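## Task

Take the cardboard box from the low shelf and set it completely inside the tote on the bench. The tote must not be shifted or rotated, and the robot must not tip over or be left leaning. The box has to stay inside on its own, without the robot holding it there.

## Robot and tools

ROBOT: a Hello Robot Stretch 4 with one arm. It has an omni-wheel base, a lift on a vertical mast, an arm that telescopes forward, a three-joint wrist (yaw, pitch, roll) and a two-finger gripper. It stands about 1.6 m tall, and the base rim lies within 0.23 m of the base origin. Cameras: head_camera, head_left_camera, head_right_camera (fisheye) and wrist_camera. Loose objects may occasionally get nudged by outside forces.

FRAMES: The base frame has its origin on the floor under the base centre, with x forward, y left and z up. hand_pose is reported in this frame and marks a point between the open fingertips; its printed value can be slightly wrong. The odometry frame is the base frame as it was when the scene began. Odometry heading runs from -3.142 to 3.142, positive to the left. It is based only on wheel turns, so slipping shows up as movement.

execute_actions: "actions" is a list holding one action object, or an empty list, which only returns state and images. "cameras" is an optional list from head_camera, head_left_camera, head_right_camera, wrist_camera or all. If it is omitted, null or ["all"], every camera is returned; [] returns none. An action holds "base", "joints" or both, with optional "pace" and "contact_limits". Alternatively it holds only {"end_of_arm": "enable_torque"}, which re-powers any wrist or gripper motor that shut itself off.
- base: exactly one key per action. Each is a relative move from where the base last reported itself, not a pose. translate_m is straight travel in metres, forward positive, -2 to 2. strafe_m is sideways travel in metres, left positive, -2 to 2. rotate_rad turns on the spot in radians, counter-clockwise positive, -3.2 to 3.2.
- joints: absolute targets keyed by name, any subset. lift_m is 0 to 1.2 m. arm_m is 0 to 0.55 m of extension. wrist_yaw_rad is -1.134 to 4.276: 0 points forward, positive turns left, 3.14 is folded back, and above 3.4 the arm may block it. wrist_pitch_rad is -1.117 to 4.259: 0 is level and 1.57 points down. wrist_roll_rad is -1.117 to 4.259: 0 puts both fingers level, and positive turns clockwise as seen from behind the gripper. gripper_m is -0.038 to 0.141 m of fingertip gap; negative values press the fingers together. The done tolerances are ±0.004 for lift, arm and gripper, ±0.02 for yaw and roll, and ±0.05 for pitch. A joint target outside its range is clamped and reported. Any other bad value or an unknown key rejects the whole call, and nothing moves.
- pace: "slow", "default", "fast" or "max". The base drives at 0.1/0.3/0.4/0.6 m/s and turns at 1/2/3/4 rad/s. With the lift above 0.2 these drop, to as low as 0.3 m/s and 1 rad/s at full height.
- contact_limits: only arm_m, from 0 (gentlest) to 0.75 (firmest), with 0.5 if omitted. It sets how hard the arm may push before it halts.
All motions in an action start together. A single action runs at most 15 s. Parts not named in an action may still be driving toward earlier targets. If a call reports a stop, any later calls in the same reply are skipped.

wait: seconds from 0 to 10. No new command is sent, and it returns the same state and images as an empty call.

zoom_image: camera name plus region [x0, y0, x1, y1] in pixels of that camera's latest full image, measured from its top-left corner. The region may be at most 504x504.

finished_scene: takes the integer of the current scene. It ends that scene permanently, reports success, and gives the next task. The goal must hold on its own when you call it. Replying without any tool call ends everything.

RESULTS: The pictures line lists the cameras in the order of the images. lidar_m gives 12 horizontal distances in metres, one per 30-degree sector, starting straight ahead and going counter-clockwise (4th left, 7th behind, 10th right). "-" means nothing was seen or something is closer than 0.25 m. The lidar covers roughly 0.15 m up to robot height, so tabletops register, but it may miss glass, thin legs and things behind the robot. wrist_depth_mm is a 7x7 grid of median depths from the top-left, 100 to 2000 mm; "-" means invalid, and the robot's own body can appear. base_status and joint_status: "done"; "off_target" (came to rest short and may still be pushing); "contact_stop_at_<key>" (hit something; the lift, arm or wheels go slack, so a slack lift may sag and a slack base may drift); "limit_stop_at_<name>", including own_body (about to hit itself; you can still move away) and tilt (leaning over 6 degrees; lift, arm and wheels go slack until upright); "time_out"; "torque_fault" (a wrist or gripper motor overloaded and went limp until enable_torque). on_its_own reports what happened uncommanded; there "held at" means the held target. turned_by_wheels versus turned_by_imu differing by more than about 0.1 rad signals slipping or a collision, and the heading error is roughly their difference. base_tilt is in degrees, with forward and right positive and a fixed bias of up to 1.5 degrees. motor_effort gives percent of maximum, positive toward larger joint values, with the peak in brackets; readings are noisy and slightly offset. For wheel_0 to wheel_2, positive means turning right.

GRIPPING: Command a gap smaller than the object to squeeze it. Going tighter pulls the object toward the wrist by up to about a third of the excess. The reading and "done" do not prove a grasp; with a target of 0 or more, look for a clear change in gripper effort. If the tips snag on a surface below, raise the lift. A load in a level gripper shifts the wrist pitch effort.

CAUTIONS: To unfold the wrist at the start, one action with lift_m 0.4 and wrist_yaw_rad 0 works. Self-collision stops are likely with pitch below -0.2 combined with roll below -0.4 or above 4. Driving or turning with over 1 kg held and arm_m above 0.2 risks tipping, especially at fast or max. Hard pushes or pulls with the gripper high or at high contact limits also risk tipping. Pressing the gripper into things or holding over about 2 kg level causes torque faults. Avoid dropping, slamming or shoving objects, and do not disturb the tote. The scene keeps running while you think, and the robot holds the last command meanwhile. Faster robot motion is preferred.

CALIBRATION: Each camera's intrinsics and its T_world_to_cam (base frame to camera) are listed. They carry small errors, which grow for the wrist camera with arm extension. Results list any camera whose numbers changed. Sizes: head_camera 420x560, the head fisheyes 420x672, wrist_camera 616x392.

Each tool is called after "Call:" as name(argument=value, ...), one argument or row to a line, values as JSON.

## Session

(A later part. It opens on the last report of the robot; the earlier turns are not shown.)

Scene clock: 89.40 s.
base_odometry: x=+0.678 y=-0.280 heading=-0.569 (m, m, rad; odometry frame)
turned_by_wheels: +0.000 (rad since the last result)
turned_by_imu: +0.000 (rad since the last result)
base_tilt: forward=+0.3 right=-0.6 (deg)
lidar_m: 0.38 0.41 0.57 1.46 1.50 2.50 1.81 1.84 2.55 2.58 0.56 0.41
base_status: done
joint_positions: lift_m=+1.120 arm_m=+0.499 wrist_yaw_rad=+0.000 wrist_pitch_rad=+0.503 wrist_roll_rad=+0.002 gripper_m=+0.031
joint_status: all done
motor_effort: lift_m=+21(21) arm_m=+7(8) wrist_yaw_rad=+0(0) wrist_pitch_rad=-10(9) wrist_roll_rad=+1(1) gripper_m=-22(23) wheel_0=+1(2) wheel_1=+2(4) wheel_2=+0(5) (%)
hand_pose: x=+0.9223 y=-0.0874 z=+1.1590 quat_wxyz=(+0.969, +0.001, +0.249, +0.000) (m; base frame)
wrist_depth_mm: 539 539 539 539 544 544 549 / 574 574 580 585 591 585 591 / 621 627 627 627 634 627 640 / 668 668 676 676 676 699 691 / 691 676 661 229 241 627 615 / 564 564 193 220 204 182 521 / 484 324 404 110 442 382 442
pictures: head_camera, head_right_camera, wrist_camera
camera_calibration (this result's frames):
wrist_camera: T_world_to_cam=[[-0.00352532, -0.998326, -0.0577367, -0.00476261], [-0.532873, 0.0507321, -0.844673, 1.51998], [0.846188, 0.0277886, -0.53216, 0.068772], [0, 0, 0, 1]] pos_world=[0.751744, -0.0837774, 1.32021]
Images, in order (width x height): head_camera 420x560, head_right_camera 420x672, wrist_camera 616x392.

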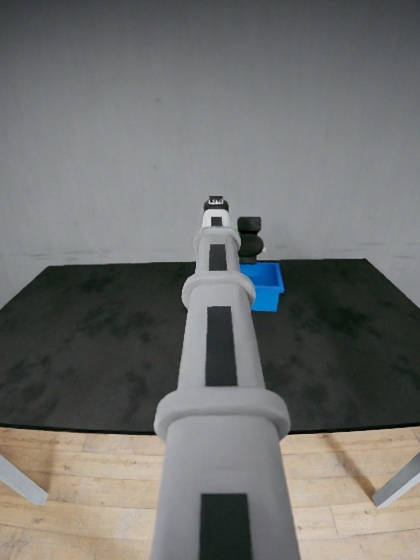

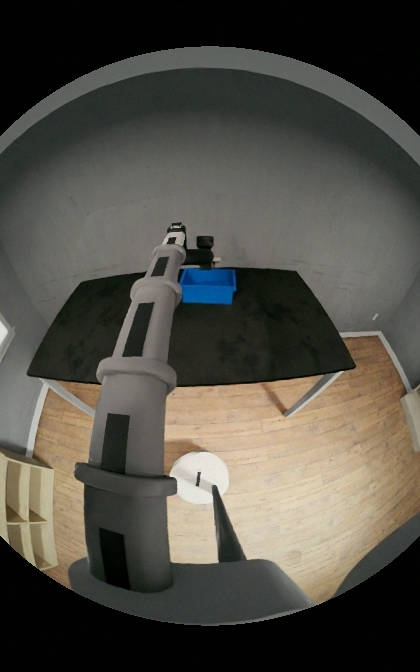

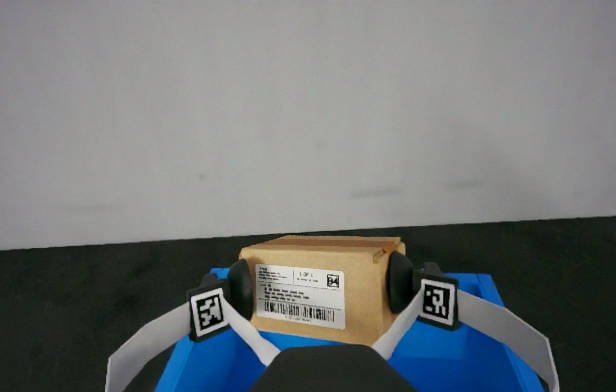

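Call:
execute_actions(
  actions=[
    {"joints":{"lift_m":1.2,"wrist_pitch_rad":1.1},"pace":"slow"},
  ],
  cameras=["head_camera","wrist_camera","head_right_camera"],
)

Scene clock: 93.77 s.
base_odometry: x=+0.678 y=-0.280 heading=-0.569 (m, m, rad; odometry frame)
turned_by_wheels: +0.000 (rad since the last result)
turned_by_imu: +0.000 (rad since the last result)
base_tilt: forward=+0.3 right=-0.5 (deg)
lidar_m: 0.38 0.40 0.57 1.44 1.50 2.50 1.82 1.88 2.58 2.59 0.57 0.41
base_status: not commanded
joint_positions: lift_m=+1.199 arm_m=+0.499 wrist_yaw_rad=+0.000 wrist_pitch_rad=+1.101 wrist_roll_rad=+0.003 gripper_m=+0.030
joint_status: all done
motor_effort: lift_m=+22(21) arm_m=+7(7) wrist_yaw_rad=+0(5) wrist_pitch_rad=-3(12) wrist_roll_rad=+1(1) gripper_m=-3(21) wheel_0=-1(1) wheel_1=+0(2) wheel_2=+1(2) (%)
hand_pose: x=+0.8003 y=-0.0874 z=+1.1198 quat_wxyz=(+0.852, +0.001, +0.523, -0.001) (m; base frame)
wrist_depth_mm: 627 627 615 609 603 591 591 / 574 580 466 455 452 539 544 / 535 535 477 512 500 452 512 / 500 496 368 473 473 397 469 / 462 462 445 442 424 436 442 / 442 430 197 421 194 421 418 / 410 407 399 110 397 387 394
pictures: head_camera, head_right_camera, wrist_camera
camera_calibration (this result's frames):
wrist_camera: T_world_to_cam=[[-0.0357304, -0.998311, -0.0458036, 0.00493455], [-0.915868, 0.0510504, -0.39822, 1.22848], [0.399886, 0.0277215, -0.916146, 0.938364], [0, 0, 0, 1]] pos_world=[0.750066, -0.0838012, 1.34911]
Images, in order (width x height): head_camera 420x560, head_right_camera 420x672, wrist_camera 616x392.

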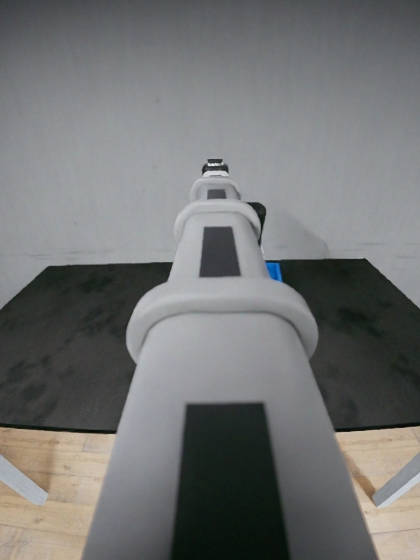

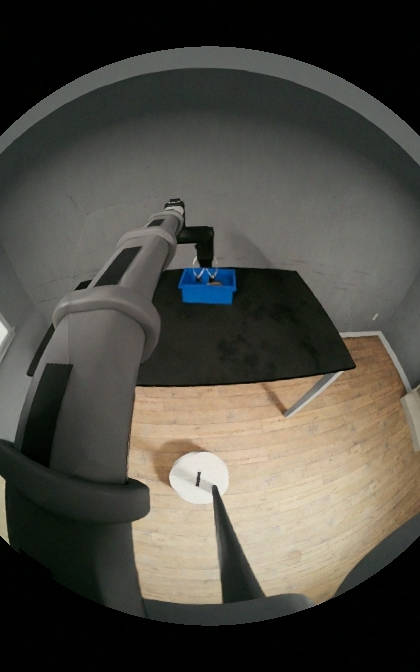

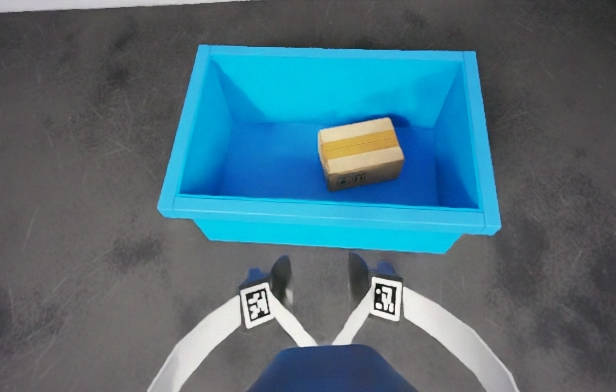

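It slipped out, but it landed inside the tote.

Call:
finished_scene(
  scene=1,
)

The scene is finished: the task was done.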